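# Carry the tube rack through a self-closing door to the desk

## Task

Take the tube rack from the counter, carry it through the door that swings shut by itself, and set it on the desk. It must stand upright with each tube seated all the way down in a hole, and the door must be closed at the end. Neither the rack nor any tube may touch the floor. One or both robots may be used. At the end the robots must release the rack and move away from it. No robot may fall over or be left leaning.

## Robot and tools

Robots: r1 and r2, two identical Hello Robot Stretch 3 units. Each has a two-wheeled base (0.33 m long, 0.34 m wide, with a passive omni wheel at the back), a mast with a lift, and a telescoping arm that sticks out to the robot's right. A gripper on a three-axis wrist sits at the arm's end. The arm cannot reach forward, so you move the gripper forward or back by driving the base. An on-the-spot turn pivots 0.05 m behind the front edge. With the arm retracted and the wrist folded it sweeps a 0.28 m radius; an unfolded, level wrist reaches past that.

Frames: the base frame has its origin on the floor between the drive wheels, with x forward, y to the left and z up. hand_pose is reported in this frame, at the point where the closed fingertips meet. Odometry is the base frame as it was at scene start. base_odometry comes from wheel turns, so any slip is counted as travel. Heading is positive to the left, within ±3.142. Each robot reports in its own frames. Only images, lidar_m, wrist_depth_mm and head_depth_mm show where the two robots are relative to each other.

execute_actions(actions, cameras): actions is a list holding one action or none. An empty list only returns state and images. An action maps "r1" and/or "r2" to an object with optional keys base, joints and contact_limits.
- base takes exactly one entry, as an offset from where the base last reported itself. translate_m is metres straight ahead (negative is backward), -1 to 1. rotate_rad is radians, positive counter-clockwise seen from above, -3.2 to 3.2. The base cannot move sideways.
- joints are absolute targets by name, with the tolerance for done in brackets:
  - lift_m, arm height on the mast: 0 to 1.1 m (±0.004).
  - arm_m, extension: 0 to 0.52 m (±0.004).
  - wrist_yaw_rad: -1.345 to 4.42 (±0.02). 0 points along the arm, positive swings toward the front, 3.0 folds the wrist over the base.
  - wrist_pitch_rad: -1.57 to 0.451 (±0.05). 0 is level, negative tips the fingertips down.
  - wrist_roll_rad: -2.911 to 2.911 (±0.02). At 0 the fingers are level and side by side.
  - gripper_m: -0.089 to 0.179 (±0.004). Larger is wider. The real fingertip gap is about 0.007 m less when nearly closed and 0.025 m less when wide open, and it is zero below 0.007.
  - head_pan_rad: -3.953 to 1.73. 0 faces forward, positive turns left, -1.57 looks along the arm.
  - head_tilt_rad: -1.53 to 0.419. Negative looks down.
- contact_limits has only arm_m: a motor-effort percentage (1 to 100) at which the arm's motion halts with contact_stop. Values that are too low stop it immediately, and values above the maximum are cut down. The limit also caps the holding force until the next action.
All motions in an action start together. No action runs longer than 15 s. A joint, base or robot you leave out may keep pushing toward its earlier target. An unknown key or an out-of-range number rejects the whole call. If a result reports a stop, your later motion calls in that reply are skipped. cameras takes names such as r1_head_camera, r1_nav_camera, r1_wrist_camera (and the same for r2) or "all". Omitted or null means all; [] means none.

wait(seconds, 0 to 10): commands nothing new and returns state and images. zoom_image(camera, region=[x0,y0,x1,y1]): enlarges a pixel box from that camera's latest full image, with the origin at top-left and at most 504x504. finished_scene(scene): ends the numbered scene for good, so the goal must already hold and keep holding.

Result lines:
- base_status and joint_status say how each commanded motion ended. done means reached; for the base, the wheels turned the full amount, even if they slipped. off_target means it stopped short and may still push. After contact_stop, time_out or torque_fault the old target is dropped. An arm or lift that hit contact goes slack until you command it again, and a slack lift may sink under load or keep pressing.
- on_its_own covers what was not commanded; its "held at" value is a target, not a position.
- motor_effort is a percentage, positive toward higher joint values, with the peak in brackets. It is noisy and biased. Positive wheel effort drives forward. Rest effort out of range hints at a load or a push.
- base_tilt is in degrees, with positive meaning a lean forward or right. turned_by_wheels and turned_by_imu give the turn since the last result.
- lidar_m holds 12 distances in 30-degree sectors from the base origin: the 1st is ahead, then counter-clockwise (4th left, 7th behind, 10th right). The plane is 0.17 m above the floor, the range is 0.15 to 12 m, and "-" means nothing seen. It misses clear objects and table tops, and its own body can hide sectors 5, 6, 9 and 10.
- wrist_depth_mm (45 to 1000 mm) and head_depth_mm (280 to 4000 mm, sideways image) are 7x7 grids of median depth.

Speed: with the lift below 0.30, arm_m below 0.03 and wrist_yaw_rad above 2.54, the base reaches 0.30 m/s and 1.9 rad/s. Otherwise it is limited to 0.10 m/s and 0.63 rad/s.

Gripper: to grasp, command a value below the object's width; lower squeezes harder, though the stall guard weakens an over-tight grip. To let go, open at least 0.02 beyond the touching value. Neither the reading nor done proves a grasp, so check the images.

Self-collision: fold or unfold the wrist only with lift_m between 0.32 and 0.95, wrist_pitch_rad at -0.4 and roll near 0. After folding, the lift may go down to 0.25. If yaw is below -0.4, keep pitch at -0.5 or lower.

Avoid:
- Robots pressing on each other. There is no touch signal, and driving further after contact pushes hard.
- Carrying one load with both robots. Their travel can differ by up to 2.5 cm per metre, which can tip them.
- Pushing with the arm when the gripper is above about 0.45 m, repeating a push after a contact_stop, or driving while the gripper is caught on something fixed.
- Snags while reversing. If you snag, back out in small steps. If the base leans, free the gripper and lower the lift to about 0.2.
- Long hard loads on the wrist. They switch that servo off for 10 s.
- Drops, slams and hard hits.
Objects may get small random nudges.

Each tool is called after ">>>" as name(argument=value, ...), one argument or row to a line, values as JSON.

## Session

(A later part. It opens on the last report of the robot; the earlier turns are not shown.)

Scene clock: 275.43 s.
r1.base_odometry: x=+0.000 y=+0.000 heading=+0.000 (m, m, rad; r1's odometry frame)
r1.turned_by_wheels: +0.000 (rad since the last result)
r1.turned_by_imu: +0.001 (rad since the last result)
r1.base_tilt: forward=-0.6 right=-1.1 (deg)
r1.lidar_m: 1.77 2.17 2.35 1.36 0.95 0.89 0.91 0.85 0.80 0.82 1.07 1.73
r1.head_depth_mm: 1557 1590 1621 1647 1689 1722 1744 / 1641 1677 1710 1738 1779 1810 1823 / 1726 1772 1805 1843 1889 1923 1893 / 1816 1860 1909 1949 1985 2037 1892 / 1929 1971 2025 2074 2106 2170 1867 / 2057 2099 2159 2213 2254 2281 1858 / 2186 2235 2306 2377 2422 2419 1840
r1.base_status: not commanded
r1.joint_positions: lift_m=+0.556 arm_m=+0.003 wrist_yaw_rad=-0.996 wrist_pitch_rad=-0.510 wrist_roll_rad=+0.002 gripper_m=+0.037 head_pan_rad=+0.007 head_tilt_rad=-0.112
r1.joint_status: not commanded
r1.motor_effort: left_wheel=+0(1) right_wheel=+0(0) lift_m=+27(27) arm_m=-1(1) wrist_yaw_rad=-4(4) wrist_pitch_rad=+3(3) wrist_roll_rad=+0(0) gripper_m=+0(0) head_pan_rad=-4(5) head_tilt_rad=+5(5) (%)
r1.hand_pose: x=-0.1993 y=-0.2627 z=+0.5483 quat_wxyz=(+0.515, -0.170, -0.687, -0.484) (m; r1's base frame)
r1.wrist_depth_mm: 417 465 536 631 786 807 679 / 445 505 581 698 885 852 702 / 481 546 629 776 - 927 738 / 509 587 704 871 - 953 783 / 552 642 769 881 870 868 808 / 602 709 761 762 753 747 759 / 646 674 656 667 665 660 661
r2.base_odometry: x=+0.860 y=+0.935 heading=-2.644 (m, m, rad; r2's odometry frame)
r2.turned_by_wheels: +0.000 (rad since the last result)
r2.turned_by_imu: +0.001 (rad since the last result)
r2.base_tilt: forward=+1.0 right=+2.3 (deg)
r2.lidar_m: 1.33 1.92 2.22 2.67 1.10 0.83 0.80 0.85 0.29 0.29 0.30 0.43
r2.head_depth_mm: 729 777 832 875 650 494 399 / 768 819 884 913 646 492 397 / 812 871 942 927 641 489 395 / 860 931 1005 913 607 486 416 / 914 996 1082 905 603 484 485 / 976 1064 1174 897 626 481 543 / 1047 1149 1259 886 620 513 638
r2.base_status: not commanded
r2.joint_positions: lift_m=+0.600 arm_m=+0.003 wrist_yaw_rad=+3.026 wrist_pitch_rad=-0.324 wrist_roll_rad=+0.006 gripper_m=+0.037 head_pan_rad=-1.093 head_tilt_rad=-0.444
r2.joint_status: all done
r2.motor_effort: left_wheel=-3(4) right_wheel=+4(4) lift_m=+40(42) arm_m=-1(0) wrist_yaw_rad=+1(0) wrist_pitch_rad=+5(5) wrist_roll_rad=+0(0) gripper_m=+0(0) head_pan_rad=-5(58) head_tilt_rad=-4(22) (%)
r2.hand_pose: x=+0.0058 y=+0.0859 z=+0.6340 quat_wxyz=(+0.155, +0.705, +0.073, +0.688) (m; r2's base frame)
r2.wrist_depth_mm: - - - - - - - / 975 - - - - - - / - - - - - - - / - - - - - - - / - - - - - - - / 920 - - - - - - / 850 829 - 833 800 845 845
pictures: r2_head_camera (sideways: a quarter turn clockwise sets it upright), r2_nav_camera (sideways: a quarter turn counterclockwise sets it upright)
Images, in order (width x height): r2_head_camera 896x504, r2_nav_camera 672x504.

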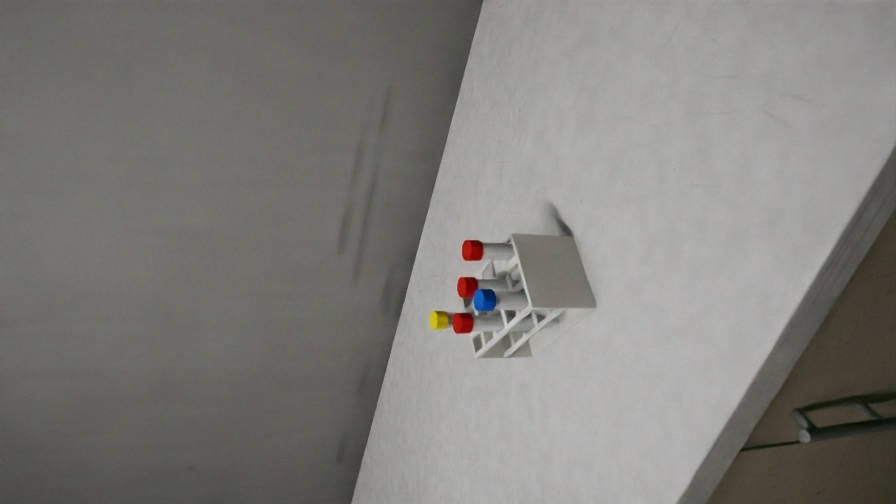

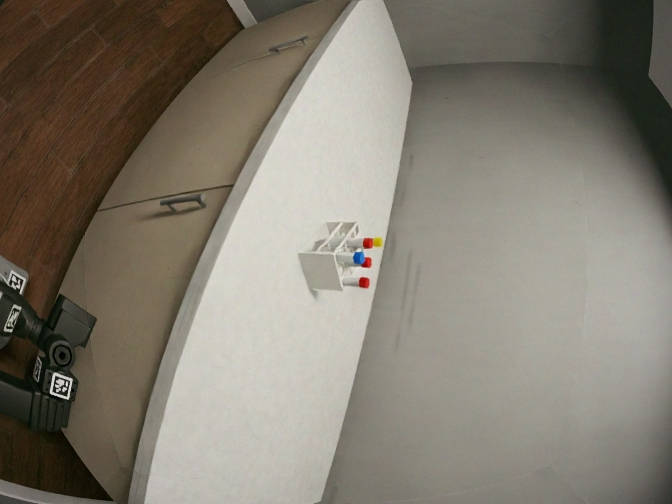

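>>> execute_actions(
  actions=[
    {"r2": {"base": {"translate_m": -0.2}, "joints": {"wrist_pitch_rad": -0.4, "wrist_yaw_rad": 1.57}}},
  ],
  cameras=["r2_head_camera", "r2_wrist_camera"],
)

>>> execute_actions(
  actions=[
    {"r2": {"joints": {"lift_m": 0.95, "wrist_pitch_rad": 0.0, "gripper_m": 0.16}}},
  ],
  cameras=[],
)

>>> execute_actions(
  actions=[
    {"r2": {"joints": {"arm_m": 0.33}}},
  ],
  cameras=["r2_head_camera", "r2_wrist_camera"],
)

Scene clock: 308.60 s.
r1.base_odometry: x=+0.000 y=+0.000 heading=+0.000 (m, m, rad; r1's odometry frame)
r1.turned_by_wheels: +0.000 (rad since the last result)
r1.turned_by_imu: +0.001 (rad since the last result)
r1.base_tilt: forward=-0.6 right=-1.0 (deg)
r1.lidar_m: 1.77 2.27 2.35 1.36 0.95 0.89 0.91 0.85 0.80 0.82 1.07 1.73
r1.head_depth_mm: 1566 1598 1625 1657 1686 1715 1736 / 1643 1673 1702 1738 1771 1814 1830 / 1724 1755 1811 1835 1877 1920 1881 / 1829 1865 1898 1952 1987 2024 1875 / 1927 1978 2014 2060 2124 2164 1865 / 2055 2106 2150 2195 2246 2288 1863 / 2189 2246 2286 2352 2425 2421 1847
r1.base_status: not commanded
r1.joint_positions: lift_m=+0.556 arm_m=+0.003 wrist_yaw_rad=-0.996 wrist_pitch_rad=-0.510 wrist_roll_rad=+0.002 gripper_m=+0.037 head_pan_rad=+0.007 head_tilt_rad=-0.112
r1.joint_status: not commanded
r1.motor_effort: left_wheel=+0(1) right_wheel=+0(0) lift_m=+27(27) arm_m=-1(0) wrist_yaw_rad=-4(4) wrist_pitch_rad=+3(3) wrist_roll_rad=+0(0) gripper_m=+0(0) head_pan_rad=-4(4) head_tilt_rad=+5(5) (%)
r1.hand_pose: x=-0.1993 y=-0.2627 z=+0.5483 quat_wxyz=(+0.515, -0.170, -0.687, -0.484) (m; r1's base frame)
r1.wrist_depth_mm: 421 471 541 636 779 817 681 / 445 506 588 701 882 860 706 / 474 538 646 796 - 933 732 / 517 578 706 870 - 965 777 / 557 637 758 890 881 866 808 / 614 724 761 763 773 745 748 / 647 667 656 669 660 671 662
r2.base_odometry: x=+1.035 y=+1.030 heading=-2.644 (m, m, rad; r2's odometry frame)
r2.turned_by_wheels: +0.000 (rad since the last result)
r2.turned_by_imu: +0.000 (rad since the last result)
r2.base_tilt: forward=+1.0 right=+2.3 (deg)
r2.lidar_m: 1.28 2.12 2.32 2.03 0.83 0.62 0.61 0.64 0.90 0.28 0.29 0.41
r2.head_depth_mm: 719 766 823 868 650 495 399 / 758 812 874 899 646 492 397 / 804 863 930 928 640 489 394 / 849 914 998 912 635 486 404 / 902 978 1070 904 630 483 427 / 967 1054 1160 847 625 480 531 / 1035 1141 1245 743 621 495 615
r2.base_status: done
r2.joint_positions: lift_m=+0.600 arm_m=+0.003 wrist_yaw_rad=+1.572 wrist_pitch_rad=-0.413 wrist_roll_rad=+0.006 gripper_m=+0.037 head_pan_rad=-1.093 head_tilt_rad=-0.444
r2.joint_status: all done
r2.motor_effort: left_wheel=-3(9) right_wheel=+4(5) lift_m=+40(40) arm_m=-1(1) wrist_yaw_rad=-1(4) wrist_pitch_rad=+4(6) wrist_roll_rad=+0(0) gripper_m=+0(1) head_pan_rad=-4(5) head_tilt_rad=-4(4) (%)
r2.hand_pose: x=+0.2036 y=-0.1476 z=+0.6135 quat_wxyz=(+0.591, +0.593, -0.388, +0.385) (m; r2's base frame)
r2.wrist_depth_mm: - - - - 629 267 170 / - - - - 608 266 170 / - - - - 603 264 169 / - - - - 593 265 167 / - - - - 499 259 166 / 918 907 966 910 424 257 165 / 757 790 750 791 736 251 164
pictures: r2_head_camera (sideways: a quarter turn clockwise sets it upright), r2_wrist_camera
Images, in order (width x height): r2_head_camera 896x504, r2_wrist_camera 644x364.

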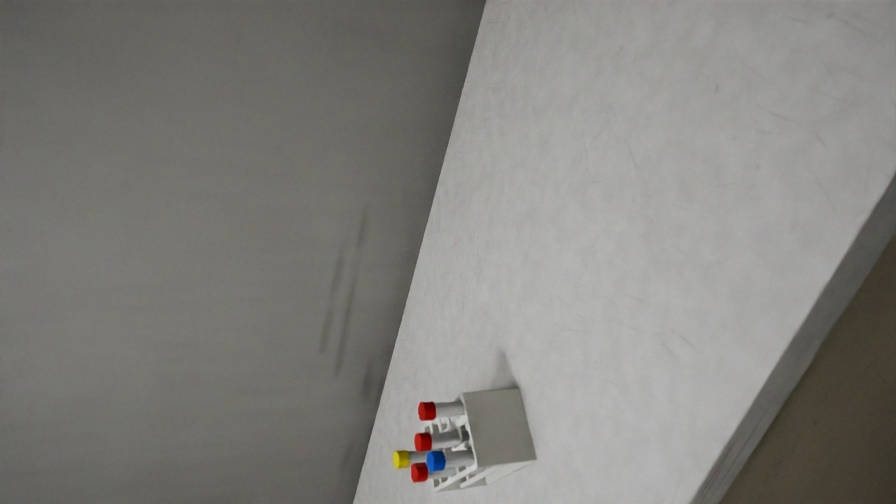

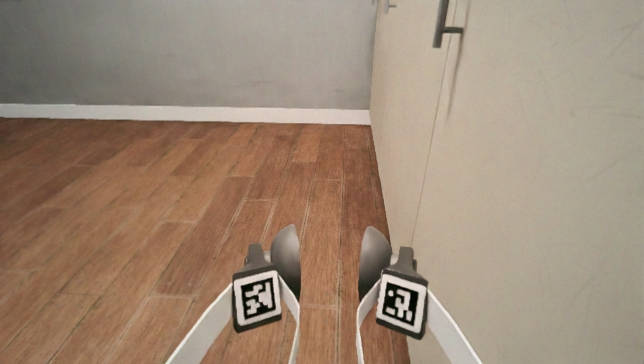

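Scene clock: 312.60 s.
r1.base_odometry: x=+0.000 y=+0.000 heading=+0.000 (m, m, rad; r1's odometry frame)
r1.turned_by_wheels: +0.000 (rad since the last result)
r1.turned_by_imu: +0.001 (rad since the last result)
r1.base_tilt: forward=-0.6 right=-1.0 (deg)
r1.lidar_m: 1.77 2.27 2.35 1.37 0.95 0.89 0.91 0.85 0.80 0.82 1.07 1.72
r1.head_depth_mm: 1572 1599 1631 1654 1683 1721 1743 / 1644 1678 1714 1735 1763 1813 1824 / 1735 1766 1800 1829 1878 1917 1896 / 1830 1854 1901 1947 1990 2026 1877 / 1928 1964 2020 2067 2111 2158 1870 / 2053 2110 2141 2197 2267 2283 1862 / 2178 2260 2320 2354 2409 2427 1850
r1.base_status: not commanded
r1.joint_positions: lift_m=+0.556 arm_m=+0.003 wrist_yaw_rad=-0.996 wrist_pitch_rad=-0.510 wrist_roll_rad=+0.002 gripper_m=+0.037 head_pan_rad=+0.007 head_tilt_rad=-0.112
r1.joint_status: not commanded
r1.motor_effort: left_wheel=+0(0) right_wheel=+0(1) lift_m=+27(27) arm_m=-1(1) wrist_yaw_rad=-4(4) wrist_pitch_rad=+3(3) wrist_roll_rad=+0(0) gripper_m=+0(0) head_pan_rad=-3(4) head_tilt_rad=+5(5) (%)
r1.hand_pose: x=-0.1993 y=-0.2627 z=+0.5483 quat_wxyz=(+0.515, -0.170, -0.687, -0.484) (m; r1's base frame)
r1.wrist_depth_mm: 421 470 542 638 780 807 667 / 443 505 581 694 886 858 693 / 477 543 637 783 - 904 752 / 516 586 699 871 - 955 763 / 558 650 744 871 869 879 815 / 601 698 768 762 774 746 740 / 641 667 648 679 666 660 665
r2.base_odometry: x=+1.035 y=+1.030 heading=-2.644 (m, m, rad; r2's odometry frame)
r2.turned_by_wheels: +0.000 (rad since the last result)
r2.turned_by_imu: +0.001 (rad since the last result)
r2.base_tilt: forward=+1.0 right=+2.3 (deg)
r2.lidar_m: 1.28 2.13 2.32 2.02 0.82 0.62 0.61 0.64 0.90 0.28 0.29 0.41
r2.head_depth_mm: 719 767 819 864 650 495 399 / 758 812 876 902 645 492 397 / 801 861 931 926 640 504 - / 851 915 995 916 635 503 - / 904 982 1072 905 630 483 426 / 965 1050 1154 846 641 465 531 / 1035 1139 1241 745 621 495 615
r2.base_status: not commanded
r2.joint_positions: lift_m=+0.950 arm_m=+0.003 wrist_yaw_rad=+1.572 wrist_pitch_rad=-0.021 wrist_roll_rad=+0.006 gripper_m=+0.160 head_pan_rad=-1.093 head_tilt_rad=-0.444
r2.joint_status: all done
r2.motor_effort: left_wheel=-3(3) right_wheel=+4(4) lift_m=+40(41) arm_m=+0(1) wrist_yaw_rad=-3(1) wrist_pitch_rad=+7(7) wrist_roll_rad=+0(1) gripper_m=+0(100) head_pan_rad=-5(5) head_tilt_rad=-4(4) (%)
r2.hand_pose: x=+0.2343 y=-0.1475 z=+1.0591 quat_wxyz=(+0.504, +0.507, -0.496, +0.494) (m; r2's base frame)
r2.wrist_depth_mm: - - - - - - 947 / - - - - - - 923 / - - - - - - 941 / - - - - - - 902 / - - - - 771 703 405 / - - - - 522 457 402 / - - - - 577 325 360
pictures: none
No camera images: the call's "cameras" was empty. Leave "cameras" out to get every camera's image.

Scene clock: 316.23 s.
r1.base_odometry: x=+0.000 y=+0.000 heading=+0.000 (m, m, rad; r1's odometry frame)
r1.turned_by_wheels: +0.000 (rad since the last result)
r1.turned_by_imu: +0.001 (rad since the last result)
r1.base_tilt: forward=-0.6 right=-1.1 (deg)
r1.lidar_m: 1.77 2.26 2.35 1.37 0.94 0.89 0.91 0.85 0.80 0.82 1.07 1.72
r1.head_depth_mm: 1567 1594 1621 1656 1682 1723 1741 / 1640 1674 1710 1731 1769 1802 1817 / 1726 1773 1796 1836 1871 1918 1890 / 1836 1871 1901 1937 1990 2037 1877 / 1928 1971 2019 2056 2112 2159 1875 / 2061 2103 2145 2214 2251 2258 1865 / 2190 2254 2302 2361 2418 2433 1844
r1.base_status: not commanded
r1.joint_positions: lift_m=+0.556 arm_m=+0.003 wrist_yaw_rad=-0.996 wrist_pitch_rad=-0.510 wrist_roll_rad=+0.002 gripper_m=+0.037 head_pan_rad=+0.007 head_tilt_rad=-0.112
r1.joint_status: not commanded
r1.motor_effort: left_wheel=+0(0) right_wheel=+1(0) lift_m=+27(27) arm_m=-1(1) wrist_yaw_rad=-4(4) wrist_pitch_rad=+3(3) wrist_roll_rad=+0(0) gripper_m=+0(0) head_pan_rad=-3(4) head_tilt_rad=+5(5) (%)
r1.hand_pose: x=-0.1993 y=-0.2627 z=+0.5483 quat_wxyz=(+0.515, -0.170, -0.687, -0.484) (m; r1's base frame)
r1.wrist_depth_mm: 419 468 537 644 774 805 664 / 444 504 591 701 890 877 695 / 476 545 637 787 - 921 746 / 510 594 706 885 - 950 784 / 553 646 756 874 873 888 796 / 601 699 770 775 768 754 737 / 640 687 653 667 662 664 657
r2.base_odometry: x=+1.035 y=+1.030 heading=-2.644 (m, m, rad; r2's odometry frame)
r2.turned_by_wheels: +0.000 (rad since the last result)
r2.turned_by_imu: +0.000 (rad since the last result)
r2.base_tilt: forward=+1.0 right=+2.3 (deg)
r2.lidar_m: 1.29 2.13 2.32 2.03 0.82 0.62 0.61 0.63 0.90 0.28 0.29 0.41
r2.head_depth_mm: 720 767 821 878 595 494 399 / 759 812 874 915 618 492 397 / 802 862 932 873 639 488 395 / 848 915 996 919 622 486 404 / 901 979 1071 907 630 483 427 / 965 1051 1155 845 625 480 532 / 1035 1139 1245 742 621 494 615
r2.base_status: not commanded
r2.joint_positions: lift_m=+0.950 arm_m=+0.330 wrist_yaw_rad=+1.570 wrist_pitch_rad=-0.021 wrist_roll_rad=+0.006 gripper_m=+0.160 head_pan_rad=-1.093 head_tilt_rad=-0.445
r2.joint_status: all done
r2.motor_effort: left_wheel=-3(3) right_wheel=+4(4) lift_m=+40(40) arm_m=+5(5) wrist_yaw_rad=+0(3) wrist_pitch_rad=+7(7) wrist_roll_rad=+0(0) gripper_m=+1(0) head_pan_rad=-4(5) head_tilt_rad=-4(3) (%)
r2.hand_pose: x=+0.2343 y=-0.4748 z=+1.0591 quat_wxyz=(+0.504, +0.507, -0.496, +0.493) (m; r2's base frame)
r2.wrist_depth_mm: - - - - - 841 535 / - - - - - 830 517 / - - - - - 853 534 / - - - - - 824 520 / - - - 423 627 677 519 / - - 443 412 458 456 448 / - 331 333 336 339 320 359
pictures: r2_head_camera (sideways: a quarter turn clockwise sets it upright), r2_wrist_camera
Images, in order (width x height): r2_head_camera 896x504, r2_wrist_camera 644x364.

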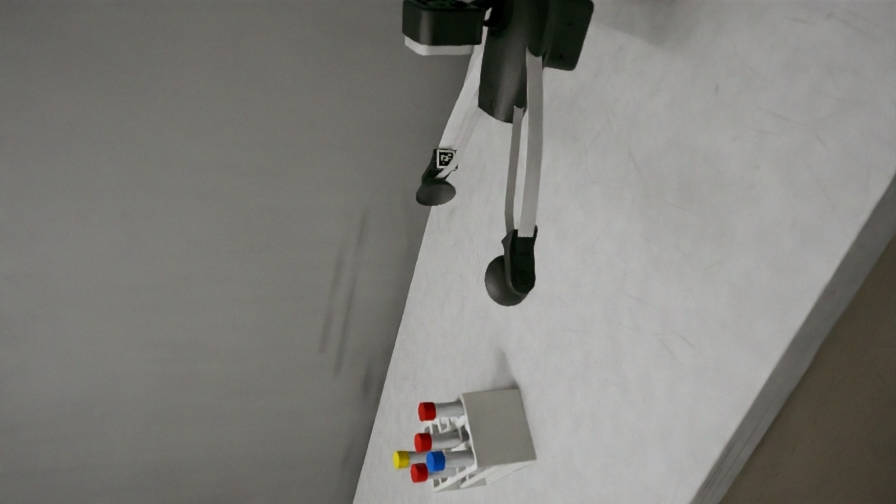

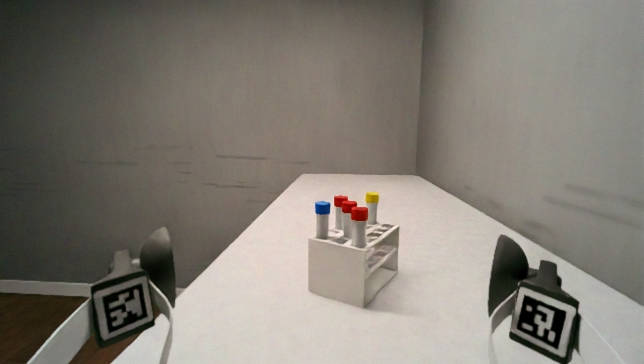

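>>> zoom_image(
  camera="r2_wrist_camera",
  region=[270, 170, 450, 320],
)

Region (270, 170, 450, 320) of r2_wrist_camera's 644x364 image, scaled by 2.800.

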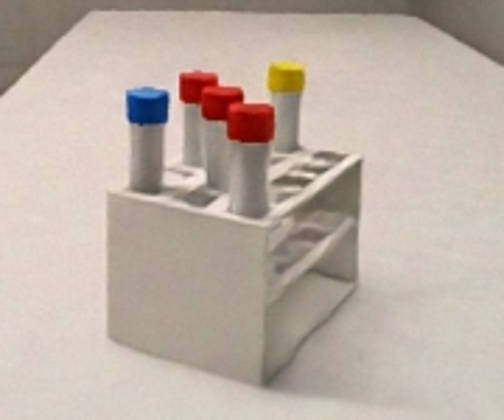

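>>> execute_actions(
  actions=[
    {"r2": {"base": {"translate_m": 0.24}, "joints": {"wrist_yaw_rad": 1.17, "arm_m": 0.218, "lift_m": 0.87}}},
  ],
  cameras=["r2_head_camera", "r2_wrist_camera"],
)

Scene clock: 353.03 s.
r1.base_odometry: x=+0.000 y=+0.000 heading=+0.000 (m, m, rad; r1's odometry frame)
r1.turned_by_wheels: +0.000 (rad since the last result)
r1.turned_by_imu: +0.001 (rad since the last result)
r1.base_tilt: forward=-0.6 right=-1.0 (deg)
r1.lidar_m: 1.77 2.13 2.34 1.37 0.94 0.89 0.91 0.85 0.80 0.82 1.07 1.73
r1.head_depth_mm: 1565 1593 1625 1657 1687 1722 1736 / 1636 1679 1717 1746 1782 1815 1823 / 1722 1766 1801 1838 1888 1911 1899 / 1825 1861 1914 1941 1998 2033 1886 / 1936 1980 2028 2063 2117 2172 1873 / 2059 2096 2151 2220 2252 2297 1865 / 2200 2227 2305 2357 2416 2437 1843
r1.base_status: not commanded
r1.joint_positions: lift_m=+0.556 arm_m=+0.003 wrist_yaw_rad=-0.996 wrist_pitch_rad=-0.510 wrist_roll_rad=+0.002 gripper_m=+0.037 head_pan_rad=+0.007 head_tilt_rad=-0.112
r1.joint_status: not commanded
r1.motor_effort: left_wheel=+0(0) right_wheel=+1(1) lift_m=+27(27) arm_m=-1(0) wrist_yaw_rad=-4(4) wrist_pitch_rad=+3(3) wrist_roll_rad=+0(0) gripper_m=+0(0) head_pan_rad=-4(5) head_tilt_rad=+6(5) (%)
r1.hand_pose: x=-0.1993 y=-0.2627 z=+0.5483 quat_wxyz=(+0.515, -0.170, -0.687, -0.484) (m; r1's base frame)
r1.wrist_depth_mm: 415 466 542 650 773 808 677 / 449 505 582 696 879 865 701 / 483 551 645 780 - 899 722 / 511 584 707 886 - 946 792 / 550 645 747 896 888 879 812 / 603 702 769 770 772 763 743 / 645 680 660 666 669 662 650
r2.base_odometry: x=+0.825 y=+0.915 heading=-2.644 (m, m, rad; r2's odometry frame)
r2.turned_by_wheels: +0.000 (rad since the last result)
r2.turned_by_imu: +0.002 (rad since the last result)
r2.base_tilt: forward=+1.1 right=+2.4 (deg)
r2.lidar_m: 1.33 1.88 2.19 2.80 1.15 0.87 0.84 0.39 0.30 0.29 0.30 0.43
r2.head_depth_mm: 728 780 832 875 711 - 398 / 768 820 885 914 705 460 396 / 812 874 944 925 613 481 395 / 861 930 1010 917 581 485 416 / 915 994 1082 902 628 483 487 / 975 1064 1171 894 625 481 544 / 1051 1150 1259 888 621 512 641
r2.base_status: done
r2.joint_positions: lift_m=+0.870 arm_m=+0.218 wrist_yaw_rad=+1.172 wrist_pitch_rad=-0.021 wrist_roll_rad=+0.006 gripper_m=+0.160 head_pan_rad=-1.093 head_tilt_rad=-0.445
r2.joint_status: all done
r2.motor_effort: left_wheel=-3(4) right_wheel=+4(11) lift_m=+25(33) arm_m=-5(7) wrist_yaw_rad=-1(2) wrist_pitch_rad=+7(7) wrist_roll_rad=+0(0) gripper_m=+0(1) head_pan_rad=-5(4) head_tilt_rad=-3(4) (%)
r2.hand_pose: x=+0.2142 y=-0.4627 z=+0.9796 quat_wxyz=(+0.592, +0.398, -0.587, +0.384) (m; r2's base frame)
r2.wrist_depth_mm: - - - - 846 558 439 / - - - - 824 573 435 / - - - - 841 586 441 / - - 858 205 613 575 446 / - 472 429 190 186 436 417 / - - 281 188 181 284 287 / 232 200 212 192 187 203 226
pictures: r2_head_camera (sideways: a quarter turn clockwise sets it upright), r2_wrist_camera
Images, in order (width x height): r2_head_camera 896x504, r2_wrist_camera 644x364.

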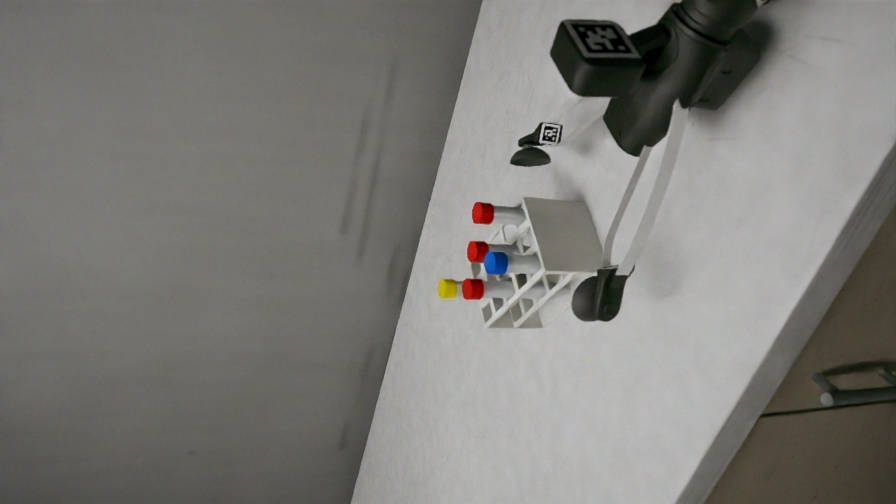

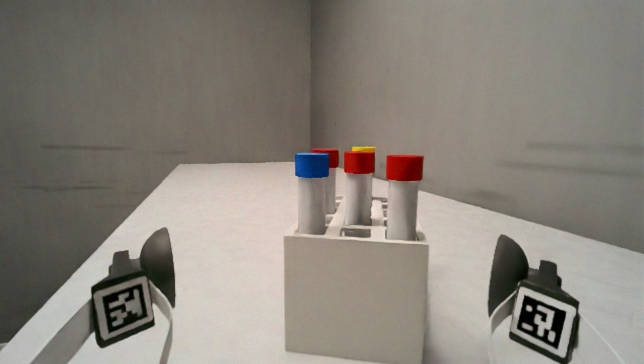

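>>> execute_actions(
  actions=[
    {"r2": {"base": {"translate_m": 0.093}, "joints": {"arm_m": 0.28, "lift_m": 0.85}}},
  ],
  cameras=["r2_head_camera", "r2_wrist_camera"],
)

Scene clock: 365.60 s.
r1.base_odometry: x=+0.000 y=+0.000 heading=+0.000 (m, m, rad; r1's odometry frame)
r1.turned_by_wheels: +0.000 (rad since the last result)
r1.turned_by_imu: +0.001 (rad since the last result)
r1.base_tilt: forward=-0.7 right=-1.1 (deg)
r1.lidar_m: 1.77 2.09 2.35 1.37 0.95 0.89 0.91 0.85 0.80 0.82 1.07 1.73
r1.head_depth_mm: 1568 1601 1632 1652 1688 1724 1733 / 1645 1670 1703 1746 1781 1807 1826 / 1722 1759 1808 1830 1879 1909 1893 / 1827 1862 1912 1950 1993 2029 1876 / 1935 1967 2015 2061 2113 2164 1884 / 2052 2113 2162 2197 2268 2280 1858 / 2176 2251 2280 2356 2424 2428 1846
r1.base_status: not commanded
r1.joint_positions: lift_m=+0.556 arm_m=+0.003 wrist_yaw_rad=-0.996 wrist_pitch_rad=-0.510 wrist_roll_rad=+0.002 gripper_m=+0.037 head_pan_rad=+0.007 head_tilt_rad=-0.112
r1.joint_status: not commanded
r1.motor_effort: left_wheel=+0(0) right_wheel=+1(0) lift_m=+27(27) arm_m=+0(1) wrist_yaw_rad=-4(5) wrist_pitch_rad=+3(3) wrist_roll_rad=+0(0) gripper_m=+1(1) head_pan_rad=-4(5) head_tilt_rad=+6(5) (%)
r1.hand_pose: x=-0.1993 y=-0.2627 z=+0.5483 quat_wxyz=(+0.515, -0.170, -0.687, -0.484) (m; r1's base frame)
r1.wrist_depth_mm: 420 468 537 630 790 816 669 / 447 503 590 697 864 862 708 / 477 545 641 790 - 912 728 / 518 592 701 862 - 945 764 / 556 650 768 886 868 887 820 / 608 709 766 769 771 741 753 / 646 666 649 670 659 658 661
r2.base_odometry: x=+0.743 y=+0.871 heading=-2.644 (m, m, rad; r2's odometry frame)
r2.turned_by_wheels: +0.000 (rad since the last result)
r2.turned_by_imu: +0.001 (rad since the last result)
r2.base_tilt: forward=+1.1 right=+2.3 (deg)
r2.lidar_m: 1.35 1.78 2.14 2.86 1.27 0.96 0.94 0.40 0.30 0.29 0.31 0.43
r2.head_depth_mm: 731 783 836 880 714 463 399 / 773 825 887 917 568 483 397 / 815 877 951 926 561 488 395 / 863 934 1014 915 626 486 417 / 919 997 1089 905 630 483 497 / 982 1076 1180 895 626 483 564 / 1055 1159 1269 886 620 529 652
r2.base_status: done
r2.joint_positions: lift_m=+0.850 arm_m=+0.280 wrist_yaw_rad=+1.171 wrist_pitch_rad=-0.021 wrist_roll_rad=+0.006 gripper_m=+0.160 head_pan_rad=-1.093 head_tilt_rad=-0.445
r2.joint_status: all done
r2.motor_effort: left_wheel=-3(3) right_wheel=+4(11) lift_m=+25(26) arm_m=+5(5) wrist_yaw_rad=-2(3) wrist_pitch_rad=+7(7) wrist_roll_rad=+0(0) gripper_m=+0(0) head_pan_rad=-5(5) head_tilt_rad=-4(4) (%)
r2.hand_pose: x=+0.2141 y=-0.5242 z=+0.9596 quat_wxyz=(+0.592, +0.398, -0.587, +0.383) (m; r2's base frame)
r2.wrist_depth_mm: - - - - 733 501 388 / - - - - 751 489 390 / - - 74 94 69 454 389 / - 884 78 100 73 471 390 / 398 358 80 104 73 369 366 / 237 82 80 96 74 74 245 / - 162 75 71 69 66 190
pictures: r2_head_camera (sideways: a quarter turn clockwise sets it upright), r2_wrist_camera
Images, in order (width x height): r2_head_camera 896x504, r2_wrist_camera 644x364.

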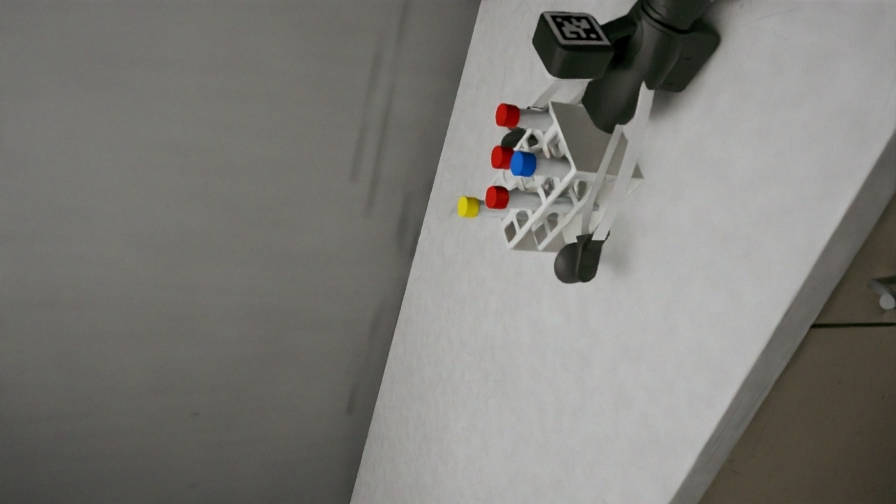

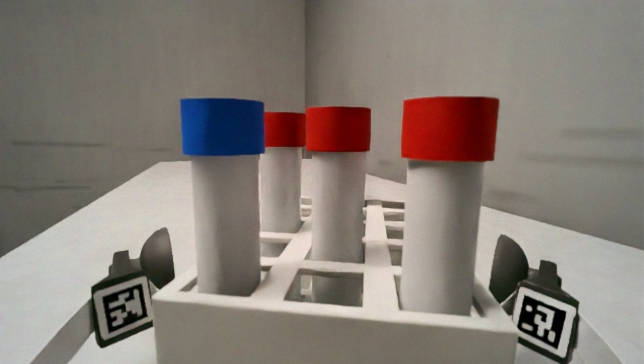

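Rack is between the fingers, symmetric. Closing the gripper.

>>> execute_actions(
  actions=[
    {"r2": {"joints": {"gripper_m": 0.06}}, "r1": {"joints": {"wrist_yaw_rad": 0.0}}},
  ],
  cameras=["r2_wrist_camera"],
)

Scene clock: 371.87 s.
r1.base_odometry: x=+0.000 y=+0.000 heading=+0.000 (m, m, rad; r1's odometry frame)
r1.turned_by_wheels: +0.000 (rad since the last result)
r1.turned_by_imu: +0.001 (rad since the last result)
r1.base_tilt: forward=-0.7 right=-1.1 (deg)
r1.lidar_m: 1.77 2.09 2.35 1.37 0.95 0.89 0.91 0.85 0.80 0.82 1.07 1.72
r1.head_depth_mm: 1560 1594 1627 1657 1695 1716 1738 / 1644 1679 1710 1731 1771 1809 1827 / 1725 1764 1801 1833 1882 1913 1894 / 1830 1880 1902 1945 1984 2024 1872 / 1929 1976 2016 2045 2100 2150 1866 / 2050 2092 2163 2183 2260 2297 1850 / 2173 2233 2300 2346 2427 2412 1850
r1.base_status: not commanded
r1.joint_positions: lift_m=+0.556 arm_m=+0.003 wrist_yaw_rad=-0.004 wrist_pitch_rad=-0.510 wrist_roll_rad=+0.002 gripper_m=+0.037 head_pan_rad=+0.007 head_tilt_rad=-0.112
r1.joint_status: all done
r1.motor_effort: left_wheel=-1(1) right_wheel=+0(0) lift_m=+27(27) arm_m=-1(0) wrist_yaw_rad=+4(6) wrist_pitch_rad=+3(3) wrist_roll_rad=+0(0) gripper_m=+0(0) head_pan_rad=-4(5) head_tilt_rad=+4(5) (%)
r1.hand_pose: x=-0.0223 y=-0.3596 z=+0.5483 quat_wxyz=(+0.683, +0.177, -0.685, -0.180) (m; r1's base frame)
r1.wrist_depth_mm: 862 736 636 569 517 462 432 / - 824 707 624 562 503 461 / - 967 811 710 619 553 498 / - - 935 815 683 610 545 / 903 912 895 861 771 682 604 / 767 765 780 772 761 715 654 / 681 678 651 667 665 661 658
r2.base_odometry: x=+0.743 y=+0.871 heading=-2.644 (m, m, rad; r2's odometry frame)
r2.turned_by_wheels: +0.000 (rad since the last result)
r2.turned_by_imu: +0.001 (rad since the last result)
r2.base_tilt: forward=+1.1 right=+2.3 (deg)
r2.lidar_m: 1.36 1.78 2.15 2.86 1.27 0.96 0.94 0.40 0.30 0.29 0.31 0.44
r2.head_depth_mm: 733 780 837 880 716 462 398 / 772 827 888 917 692 489 397 / 816 879 946 924 577 489 395 / 865 936 1012 912 608 486 416 / 920 999 1092 907 631 482 497 / 979 1071 1179 894 625 482 564 / 1054 1159 1263 888 620 528 652
r2.base_status: not commanded
r2.joint_positions: lift_m=+0.850 arm_m=+0.280 wrist_yaw_rad=+1.171 wrist_pitch_rad=-0.016 wrist_roll_rad=+0.006 gripper_m=+0.061 head_pan_rad=-1.093 head_tilt_rad=-0.445
r2.joint_status: all done
r2.motor_effort: left_wheel=-4(4) right_wheel=+4(4) lift_m=+25(25) arm_m=+5(5) wrist_yaw_rad=+0(2) wrist_pitch_rad=+6(7) wrist_roll_rad=+0(0) gripper_m=-20(100) head_pan_rad=-4(4) head_tilt_rad=-3(3) (%)
r2.hand_pose: x=+0.2142 y=-0.5244 z=+0.9607 quat_wxyz=(+0.591, +0.397, -0.588, +0.384) (m; r2's base frame)
r2.wrist_depth_mm: - - - - 718 506 384 / - - - - 749 506 388 / - - - 141 614 501 393 / - 941 637 150 223 510 389 / - 362 132 138 116 376 372 / 241 241 132 120 110 248 248 / 179 180 139 123 114 175 183
pictures: r2_wrist_camera
Images, in order (width x height): r2_wrist_camera 644x364.

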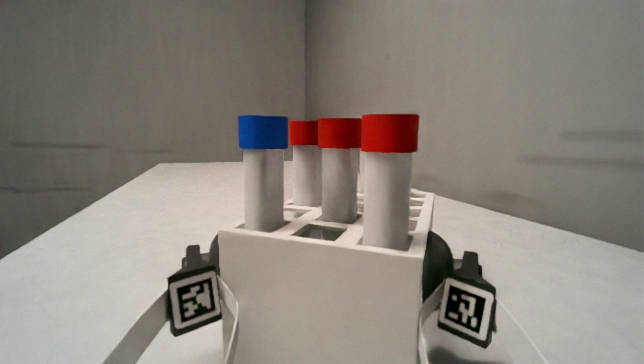

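>>> execute_actions(
  actions=[
    {"r2": {"joints": {"gripper_m": 0.16}}},
  ],
  cameras=["r2_wrist_camera", "r2_head_camera"],
)

Scene clock: 386.27 s.
r1.base_odometry: x=+0.000 y=+0.000 heading=+0.000 (m, m, rad; r1's odometry frame)
r1.turned_by_wheels: +0.000 (rad since the last result)
r1.turned_by_imu: +0.002 (rad since the last result)
r1.base_tilt: forward=-0.6 right=-1.0 (deg)
r1.lidar_m: 1.77 2.09 2.35 1.36 0.95 0.89 0.91 0.85 0.80 0.82 1.07 1.72
r1.head_depth_mm: 1565 1598 1619 1654 1682 1714 1745 / 1644 1686 1710 1741 1777 1815 1818 / 1730 1773 1807 1837 1877 1909 1885 / 1830 1863 1913 1951 1991 2029 1892 / 1944 1966 2017 2068 2114 2154 1870 / 2048 2099 2160 2196 2265 2317 1853 / 2179 2259 2311 2352 2393 2435 1856
r1.base_status: not commanded
r1.joint_positions: lift_m=+0.556 arm_m=+0.003 wrist_yaw_rad=-0.004 wrist_pitch_rad=-0.510 wrist_roll_rad=+0.002 gripper_m=+0.037 head_pan_rad=+0.007 head_tilt_rad=-0.112
r1.joint_status: not commanded
r1.motor_effort: left_wheel=+0(1) right_wheel=+1(0) lift_m=+27(27) arm_m=-1(1) wrist_yaw_rad=+4(5) wrist_pitch_rad=+3(3) wrist_roll_rad=+0(0) gripper_m=+0(0) head_pan_rad=-5(4) head_tilt_rad=+5(5) (%)
r1.hand_pose: x=-0.0223 y=-0.3596 z=+0.5483 quat_wxyz=(+0.683, +0.177, -0.685, -0.180) (m; r1's base frame)
r1.wrist_depth_mm: 841 730 639 568 509 466 424 / 986 841 701 632 559 497 463 / - 959 816 709 613 557 496 / - - 937 792 686 598 549 / 910 889 905 859 770 681 602 / 772 772 780 763 764 724 650 / 679 677 653 669 662 667 654
r2.base_odometry: x=+0.743 y=+0.871 heading=-2.644 (m, m, rad; r2's odometry frame)
r2.turned_by_wheels: +0.000 (rad since the last result)
r2.turned_by_imu: +0.002 (rad since the last result)
r2.base_tilt: forward=+1.0 right=+2.3 (deg)
r2.lidar_m: 1.36 1.78 2.15 2.85 1.27 0.97 0.94 0.40 0.30 0.29 0.31 0.44
r2.head_depth_mm: 732 781 836 880 715 463 398 / 772 827 888 921 674 483 397 / 816 878 946 922 580 488 395 / 863 936 1017 914 589 486 416 / 921 998 1089 907 630 483 498 / 982 1074 1178 893 625 482 564 / 1052 1162 1264 887 621 528 652
r2.base_status: not commanded
r2.joint_positions: lift_m=+0.850 arm_m=+0.280 wrist_yaw_rad=+1.171 wrist_pitch_rad=-0.017 wrist_roll_rad=+0.006 gripper_m=+0.160 head_pan_rad=-1.093 head_tilt_rad=-0.445
r2.joint_status: all done
r2.motor_effort: left_wheel=-3(3) right_wheel=+4(4) lift_m=+25(25) arm_m=+4(4) wrist_yaw_rad=+0(0) wrist_pitch_rad=+6(6) wrist_roll_rad=+0(0) gripper_m=+0(100) head_pan_rad=-4(5) head_tilt_rad=-3(4) (%)
r2.hand_pose: x=+0.2142 y=-0.5244 z=+0.9606 quat_wxyz=(+0.591, +0.397, -0.588, +0.384) (m; r2's base frame)
r2.wrist_depth_mm: - - - - 735 497 384 / - - - - 723 512 381 / - - - 169 633 516 392 / - 936 522 180 189 520 387 / - 366 142 130 129 382 363 / 239 - 135 120 113 251 248 / - 172 138 123 117 173 193
pictures: r2_head_camera (sideways: a quarter turn clockwise sets it upright), r2_wrist_camera
Images, in order (width x height): r2_head_camera 896x504, r2_wrist_camera 644x364.

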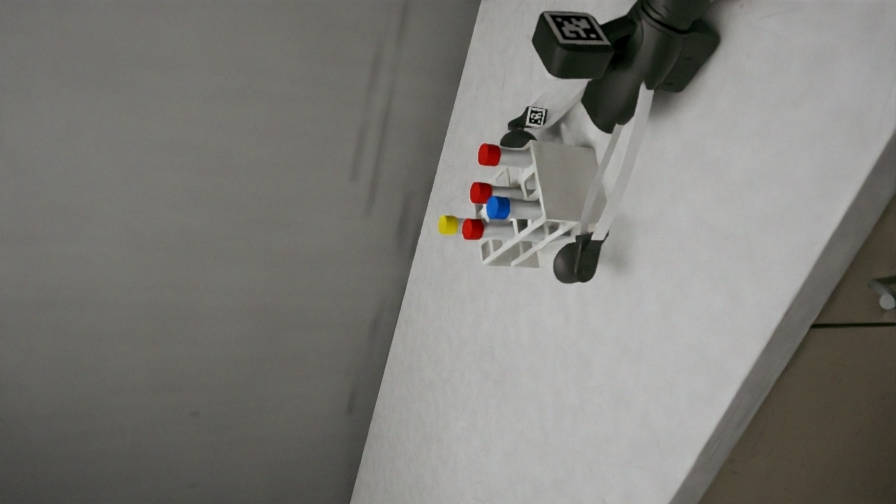

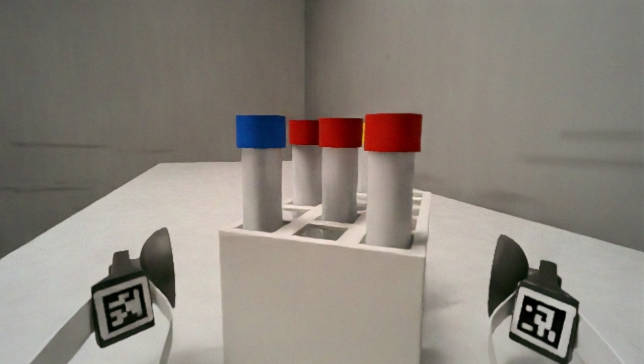

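>>> zoom_image(
  camera="r2_head_camera",
  region=[430, 120, 640, 300],
)

Region (430, 120, 640, 300) of r2_head_camera's 896x504 image, scaled by 2.400, with more detail than that image has; it fills the top 432 rows of this view, and the rest is white.

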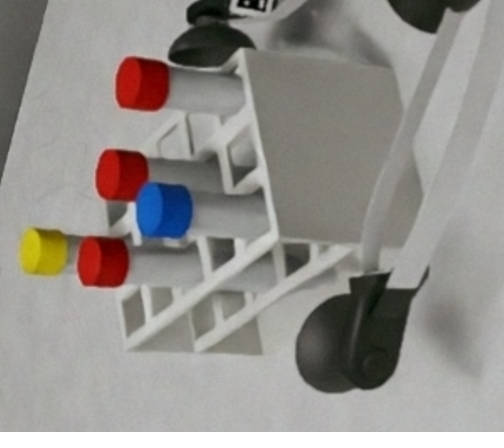

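>>> execute_actions(
  actions=[
    {"r2": {"base": {"translate_m": 0.03}, "joints": {"arm_m": 0.293}}},
  ],
  cameras=["r2_wrist_camera"],
)

>>> execute_actions(
  actions=[
    {"r2": {"joints": {"gripper_m": 0.07}}},
  ],
  cameras=["r2_wrist_camera", "r2_head_camera"],
)

Scene clock: 433.87 s.
r1.base_odometry: x=+0.000 y=+0.000 heading=+0.000 (m, m, rad; r1's odometry frame)
r1.turned_by_wheels: +0.000 (rad since the last result)
r1.turned_by_imu: +0.001 (rad since the last result)
r1.base_tilt: forward=-0.6 right=-1.1 (deg)
r1.lidar_m: 1.77 2.09 2.35 1.36 0.95 0.89 0.91 0.85 0.80 0.82 1.07 1.73
r1.head_depth_mm: 1563 1591 1630 1647 1680 1714 1739 / 1642 1679 1703 1735 1777 1810 1818 / 1727 1760 1795 1840 1881 1906 1882 / 1823 1861 1893 1941 1979 2047 1876 / 1927 1969 2013 2056 2110 2174 1871 / 2060 2091 2149 2219 2263 2282 1865 / 2175 2234 2290 2349 2433 2425 1855
r1.base_status: not commanded
r1.joint_positions: lift_m=+0.556 arm_m=+0.003 wrist_yaw_rad=-0.004 wrist_pitch_rad=-0.510 wrist_roll_rad=+0.002 gripper_m=+0.037 head_pan_rad=+0.007 head_tilt_rad=-0.112
r1.joint_status: not commanded
r1.motor_effort: left_wheel=+0(1) right_wheel=+0(0) lift_m=+27(27) arm_m=-1(0) wrist_yaw_rad=+3(4) wrist_pitch_rad=+3(3) wrist_roll_rad=+0(0) gripper_m=+0(1) head_pan_rad=-4(4) head_tilt_rad=+5(5) (%)
r1.hand_pose: x=-0.0223 y=-0.3596 z=+0.5483 quat_wxyz=(+0.683, +0.177, -0.685, -0.180) (m; r1's base frame)
r1.wrist_depth_mm: 852 738 638 569 511 467 429 / - 850 706 628 558 505 460 / - 977 800 708 618 550 496 / - - 917 796 687 612 542 / 911 890 942 868 765 676 597 / 772 773 775 757 771 725 664 / 679 682 655 662 665 667 659
r2.base_odometry: x=+0.716 y=+0.857 heading=-2.644 (m, m, rad; r2's odometry frame)
r2.turned_by_wheels: +0.000 (rad since the last result)
r2.turned_by_imu: +0.001 (rad since the last result)
r2.base_tilt: forward=+1.0 right=+2.3 (deg)
r2.lidar_m: 1.36 1.74 2.14 2.85 1.31 0.99 0.97 0.40 0.30 0.29 0.31 0.44
r2.head_depth_mm: 734 781 837 882 732 464 399 / 772 828 894 922 585 491 396 / 812 878 949 926 568 489 395 / 867 935 1018 916 627 485 416 / 920 999 1092 902 630 483 500 / 986 1074 1179 896 626 485 567 / 1058 1161 1266 885 620 529 656
r2.base_status: done
r2.joint_positions: lift_m=+0.850 arm_m=+0.293 wrist_yaw_rad=+1.171 wrist_pitch_rad=-0.017 wrist_roll_rad=+0.006 gripper_m=+0.160 head_pan_rad=-1.093 head_tilt_rad=-0.445
r2.joint_status: all done
r2.motor_effort: left_wheel=-3(3) right_wheel=+3(11) lift_m=+25(26) arm_m=+5(6) wrist_yaw_rad=+0(1) wrist_pitch_rad=+6(6) wrist_roll_rad=+0(0) gripper_m=+0(1) head_pan_rad=-4(5) head_tilt_rad=-4(4) (%)
r2.hand_pose: x=+0.2142 y=-0.5374 z=+0.9606 quat_wxyz=(+0.591, +0.397, -0.588, +0.384) (m; r2's base frame)
r2.wrist_depth_mm: - - - - 704 497 375 / - - - - 695 502 380 / - - 94 138 76 516 379 / - 747 99 116 80 511 382 / 400 364 102 116 83 376 353 / 240 - 97 89 82 249 247 / - 172 98 87 79 174 193
pictures: r2_wrist_camera
Images, in order (width x height): r2_wrist_camera 644x364.

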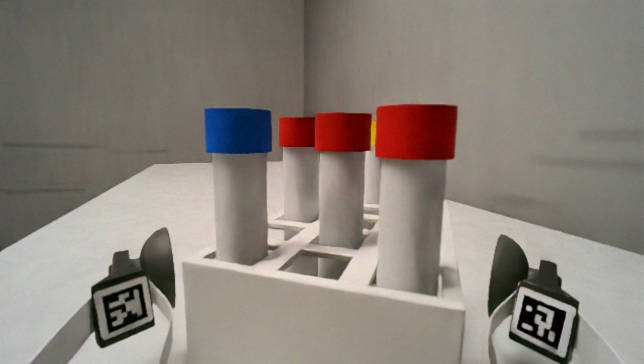

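Scene clock: 435.27 s.
r1.base_odometry: x=+0.000 y=+0.000 heading=+0.000 (m, m, rad; r1's odometry frame)
r1.turned_by_wheels: +0.000 (rad since the last result)
r1.turned_by_imu: +0.000 (rad since the last result)
r1.base_tilt: forward=-0.6 right=-1.1 (deg)
r1.lidar_m: 1.77 2.08 2.35 1.36 0.95 0.89 0.91 0.85 0.80 0.82 1.07 1.72
r1.head_depth_mm: 1566 1594 1626 1651 1682 1717 1734 / 1639 1675 1701 1740 1766 1816 1828 / 1724 1760 1805 1844 1885 1921 1876 / 1831 1867 1896 1940 1995 2034 1885 / 1933 1969 2016 2058 2103 2158 1880 / 2049 2099 2153 2211 2269 2292 1861 / 2164 2259 2273 2361 2427 2438 1854
r1.base_status: not commanded
r1.joint_positions: lift_m=+0.556 arm_m=+0.003 wrist_yaw_rad=-0.004 wrist_pitch_rad=-0.510 wrist_roll_rad=+0.002 gripper_m=+0.037 head_pan_rad=+0.007 head_tilt_rad=-0.112
r1.joint_status: not commanded
r1.motor_effort: left_wheel=+0(1) right_wheel=+0(0) lift_m=+27(27) arm_m=+0(1) wrist_yaw_rad=+5(4) wrist_pitch_rad=+3(3) wrist_roll_rad=+0(0) gripper_m=+0(0) head_pan_rad=-4(4) head_tilt_rad=+5(5) (%)
r1.hand_pose: x=-0.0223 y=-0.3596 z=+0.5483 quat_wxyz=(+0.683, +0.177, -0.685, -0.180) (m; r1's base frame)
r1.wrist_depth_mm: 855 722 635 568 511 460 428 / 991 836 701 630 561 508 457 / - 979 820 704 616 549 500 / - - 931 789 704 609 542 / 932 895 905 852 769 687 602 / 783 761 769 749 757 728 653 / 685 675 658 666 672 665 655
r2.base_odometry: x=+0.716 y=+0.857 heading=-2.644 (m, m, rad; r2's odometry frame)
r2.turned_by_wheels: +0.000 (rad since the last result)
r2.turned_by_imu: +0.000 (rad since the last result)
r2.base_tilt: forward=+1.0 right=+2.3 (deg)
r2.lidar_m: 1.36 1.74 2.13 2.86 1.32 0.99 0.97 0.40 0.30 0.29 0.31 0.44
r2.head_depth_mm: 732 784 837 883 733 463 398 / 773 827 891 917 676 490 397 / 818 876 949 927 587 490 395 / 865 936 1016 917 608 486 417 / 923 1002 1092 905 630 483 500 / 987 1074 1176 896 625 485 566 / 1058 1159 1271 885 621 529 655
r2.base_status: not commanded
r2.joint_positions: lift_m=+0.850 arm_m=+0.293 wrist_yaw_rad=+1.170 wrist_pitch_rad=-0.013 wrist_roll_rad=+0.006 gripper_m=+0.071 head_pan_rad=-1.093 head_tilt_rad=-0.445
r2.joint_status: all done
r2.motor_effort: left_wheel=-3(3) right_wheel=+3(4) lift_m=+25(26) arm_m=+5(5) wrist_yaw_rad=+0(0) wrist_pitch_rad=+5(6) wrist_roll_rad=+0(0) gripper_m=-15(100) head_pan_rad=-4(4) head_tilt_rad=-3(4) (%)
r2.hand_pose: x=+0.2143 y=-0.5375 z=+0.9614 quat_wxyz=(+0.591, +0.396, -0.588, +0.385) (m; r2's base frame)
r2.wrist_depth_mm: - - - - 701 493 375 / - - - - 724 491 382 / - - - 175 595 493 382 / - 935 550 180 116 500 381 / 406 362 133 131 116 377 359 / 242 244 130 119 109 249 250 / 181 181 138 122 114 176 186
pictures: r2_head_camera (sideways: a quarter turn clockwise sets it upright), r2_wrist_camera
Images, in order (width x height): r2_head_camera 896x504, r2_wrist_camera 644x364.

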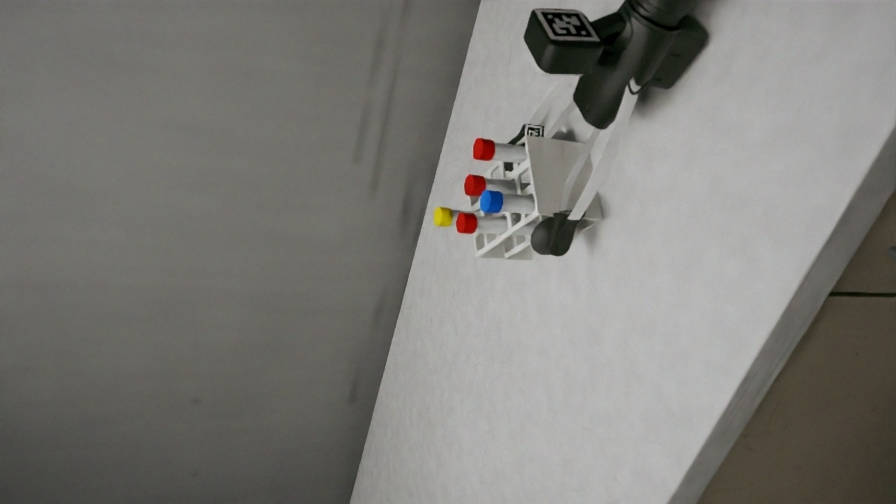

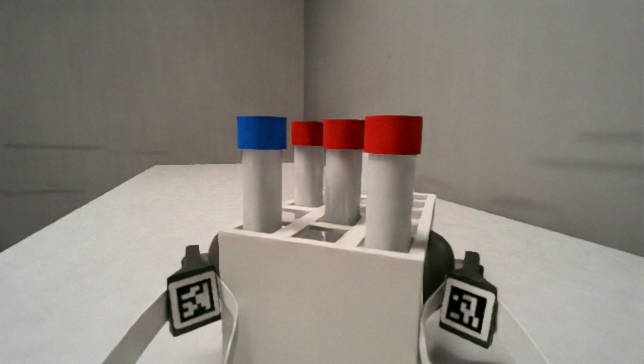

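>>> execute_actions(
  actions=[
    {"r2": {"joints": {"lift_m": 0.88}}},
  ],
  cameras=["r2_wrist_camera", "r2_head_camera"],
)

Scene clock: 444.00 s.
r1.base_odometry: x=+0.000 y=+0.000 heading=+0.000 (m, m, rad; r1's odometry frame)
r1.turned_by_wheels: +0.000 (rad since the last result)
r1.turned_by_imu: +0.001 (rad since the last result)
r1.base_tilt: forward=-0.5 right=-1.0 (deg)
r1.lidar_m: 1.77 2.08 2.35 1.36 0.95 0.89 0.91 0.85 0.80 0.82 1.07 1.73
r1.head_depth_mm: 1559 1593 1627 1657 1692 1722 1742 / 1638 1676 1707 1740 1780 1821 1821 / 1724 1759 1810 1836 1877 1912 1898 / 1822 1863 1912 1941 1980 2030 1884 / 1939 1964 2027 2074 2108 2170 1872 / 2064 2090 2147 2180 2246 2279 1860 / 2185 2250 2298 2359 2418 2424 1851
r1.base_status: not commanded
r1.joint_positions: lift_m=+0.556 arm_m=+0.003 wrist_yaw_rad=-0.004 wrist_pitch_rad=-0.510 wrist_roll_rad=+0.002 gripper_m=+0.037 head_pan_rad=+0.007 head_tilt_rad=-0.112
r1.joint_status: not commanded
r1.motor_effort: left_wheel=+0(0) right_wheel=+0(0) lift_m=+27(27) arm_m=-1(1) wrist_yaw_rad=+4(4) wrist_pitch_rad=+3(3) wrist_roll_rad=+0(0) gripper_m=+0(1) head_pan_rad=-4(4) head_tilt_rad=+5(5) (%)
r1.hand_pose: x=-0.0223 y=-0.3596 z=+0.5483 quat_wxyz=(+0.683, +0.177, -0.685, -0.180) (m; r1's base frame)
r1.wrist_depth_mm: 845 733 635 563 511 466 426 / 994 834 707 632 562 501 457 / - 968 827 703 617 555 496 / - - 917 792 686 609 542 / 912 908 918 860 763 674 601 / 775 781 765 765 767 722 650 / 685 665 650 662 668 664 663
r2.base_odometry: x=+0.716 y=+0.857 heading=-2.644 (m, m, rad; r2's odometry frame)
r2.turned_by_wheels: +0.000 (rad since the last result)
r2.turned_by_imu: +0.001 (rad since the last result)
r2.base_tilt: forward=+1.0 right=+2.3 (deg)
r2.lidar_m: 1.36 1.75 2.13 2.86 1.32 0.99 0.97 0.40 0.30 0.29 0.31 0.44
r2.head_depth_mm: 733 783 837 885 - 478 398 / 774 828 888 928 642 491 397 / 818 880 950 873 587 488 396 / 867 935 1015 859 610 485 417 / 923 999 1094 905 630 482 500 / 985 1073 1177 894 625 484 567 / 1056 1159 1270 887 621 528 656
r2.base_status: not commanded
r2.joint_positions: lift_m=+0.880 arm_m=+0.293 wrist_yaw_rad=+1.170 wrist_pitch_rad=-0.027 wrist_roll_rad=+0.006 gripper_m=+0.071 head_pan_rad=-1.093 head_tilt_rad=-0.445
r2.joint_status: all done
r2.motor_effort: left_wheel=-3(3) right_wheel=+4(4) lift_m=+41(41) arm_m=+5(5) wrist_yaw_rad=+0(1) wrist_pitch_rad=+9(9) wrist_roll_rad=+1(0) gripper_m=-12(15) head_pan_rad=-4(4) head_tilt_rad=-3(4) (%)
r2.hand_pose: x=+0.2139 y=-0.5373 z=+0.9874 quat_wxyz=(+0.593, +0.400, -0.586, +0.381) (m; r2's base frame)
r2.wrist_depth_mm: - - - - 706 486 376 / - - - - 722 491 373 / - - - - 645 496 382 / - - 733 160 631 501 380 / - 431 147 141 154 449 385 / 293 292 136 125 117 297 301 / 218 219 142 126 119 219 223
pictures: r2_head_camera (sideways: a quarter turn clockwise sets it upright), r2_wrist_camera
Images, in order (width x height): r2_head_camera 896x504, r2_wrist_camera 644x364.

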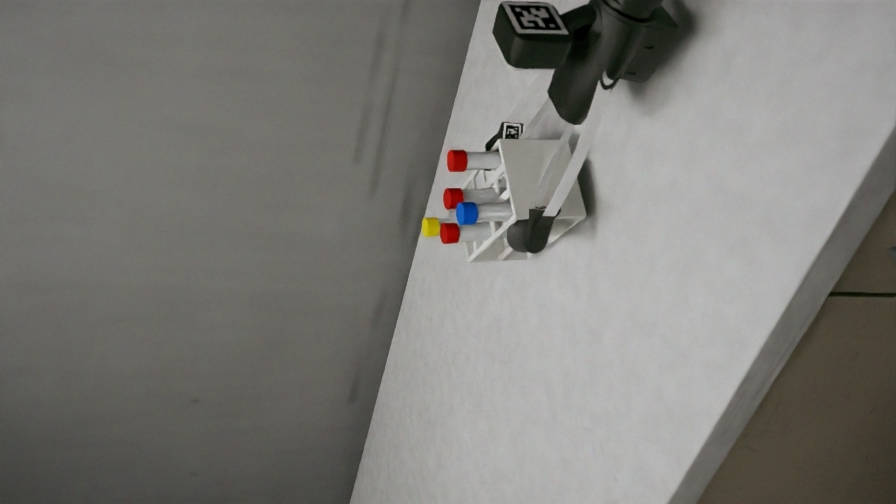

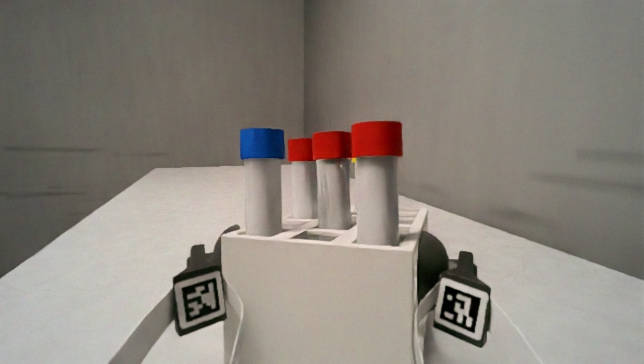

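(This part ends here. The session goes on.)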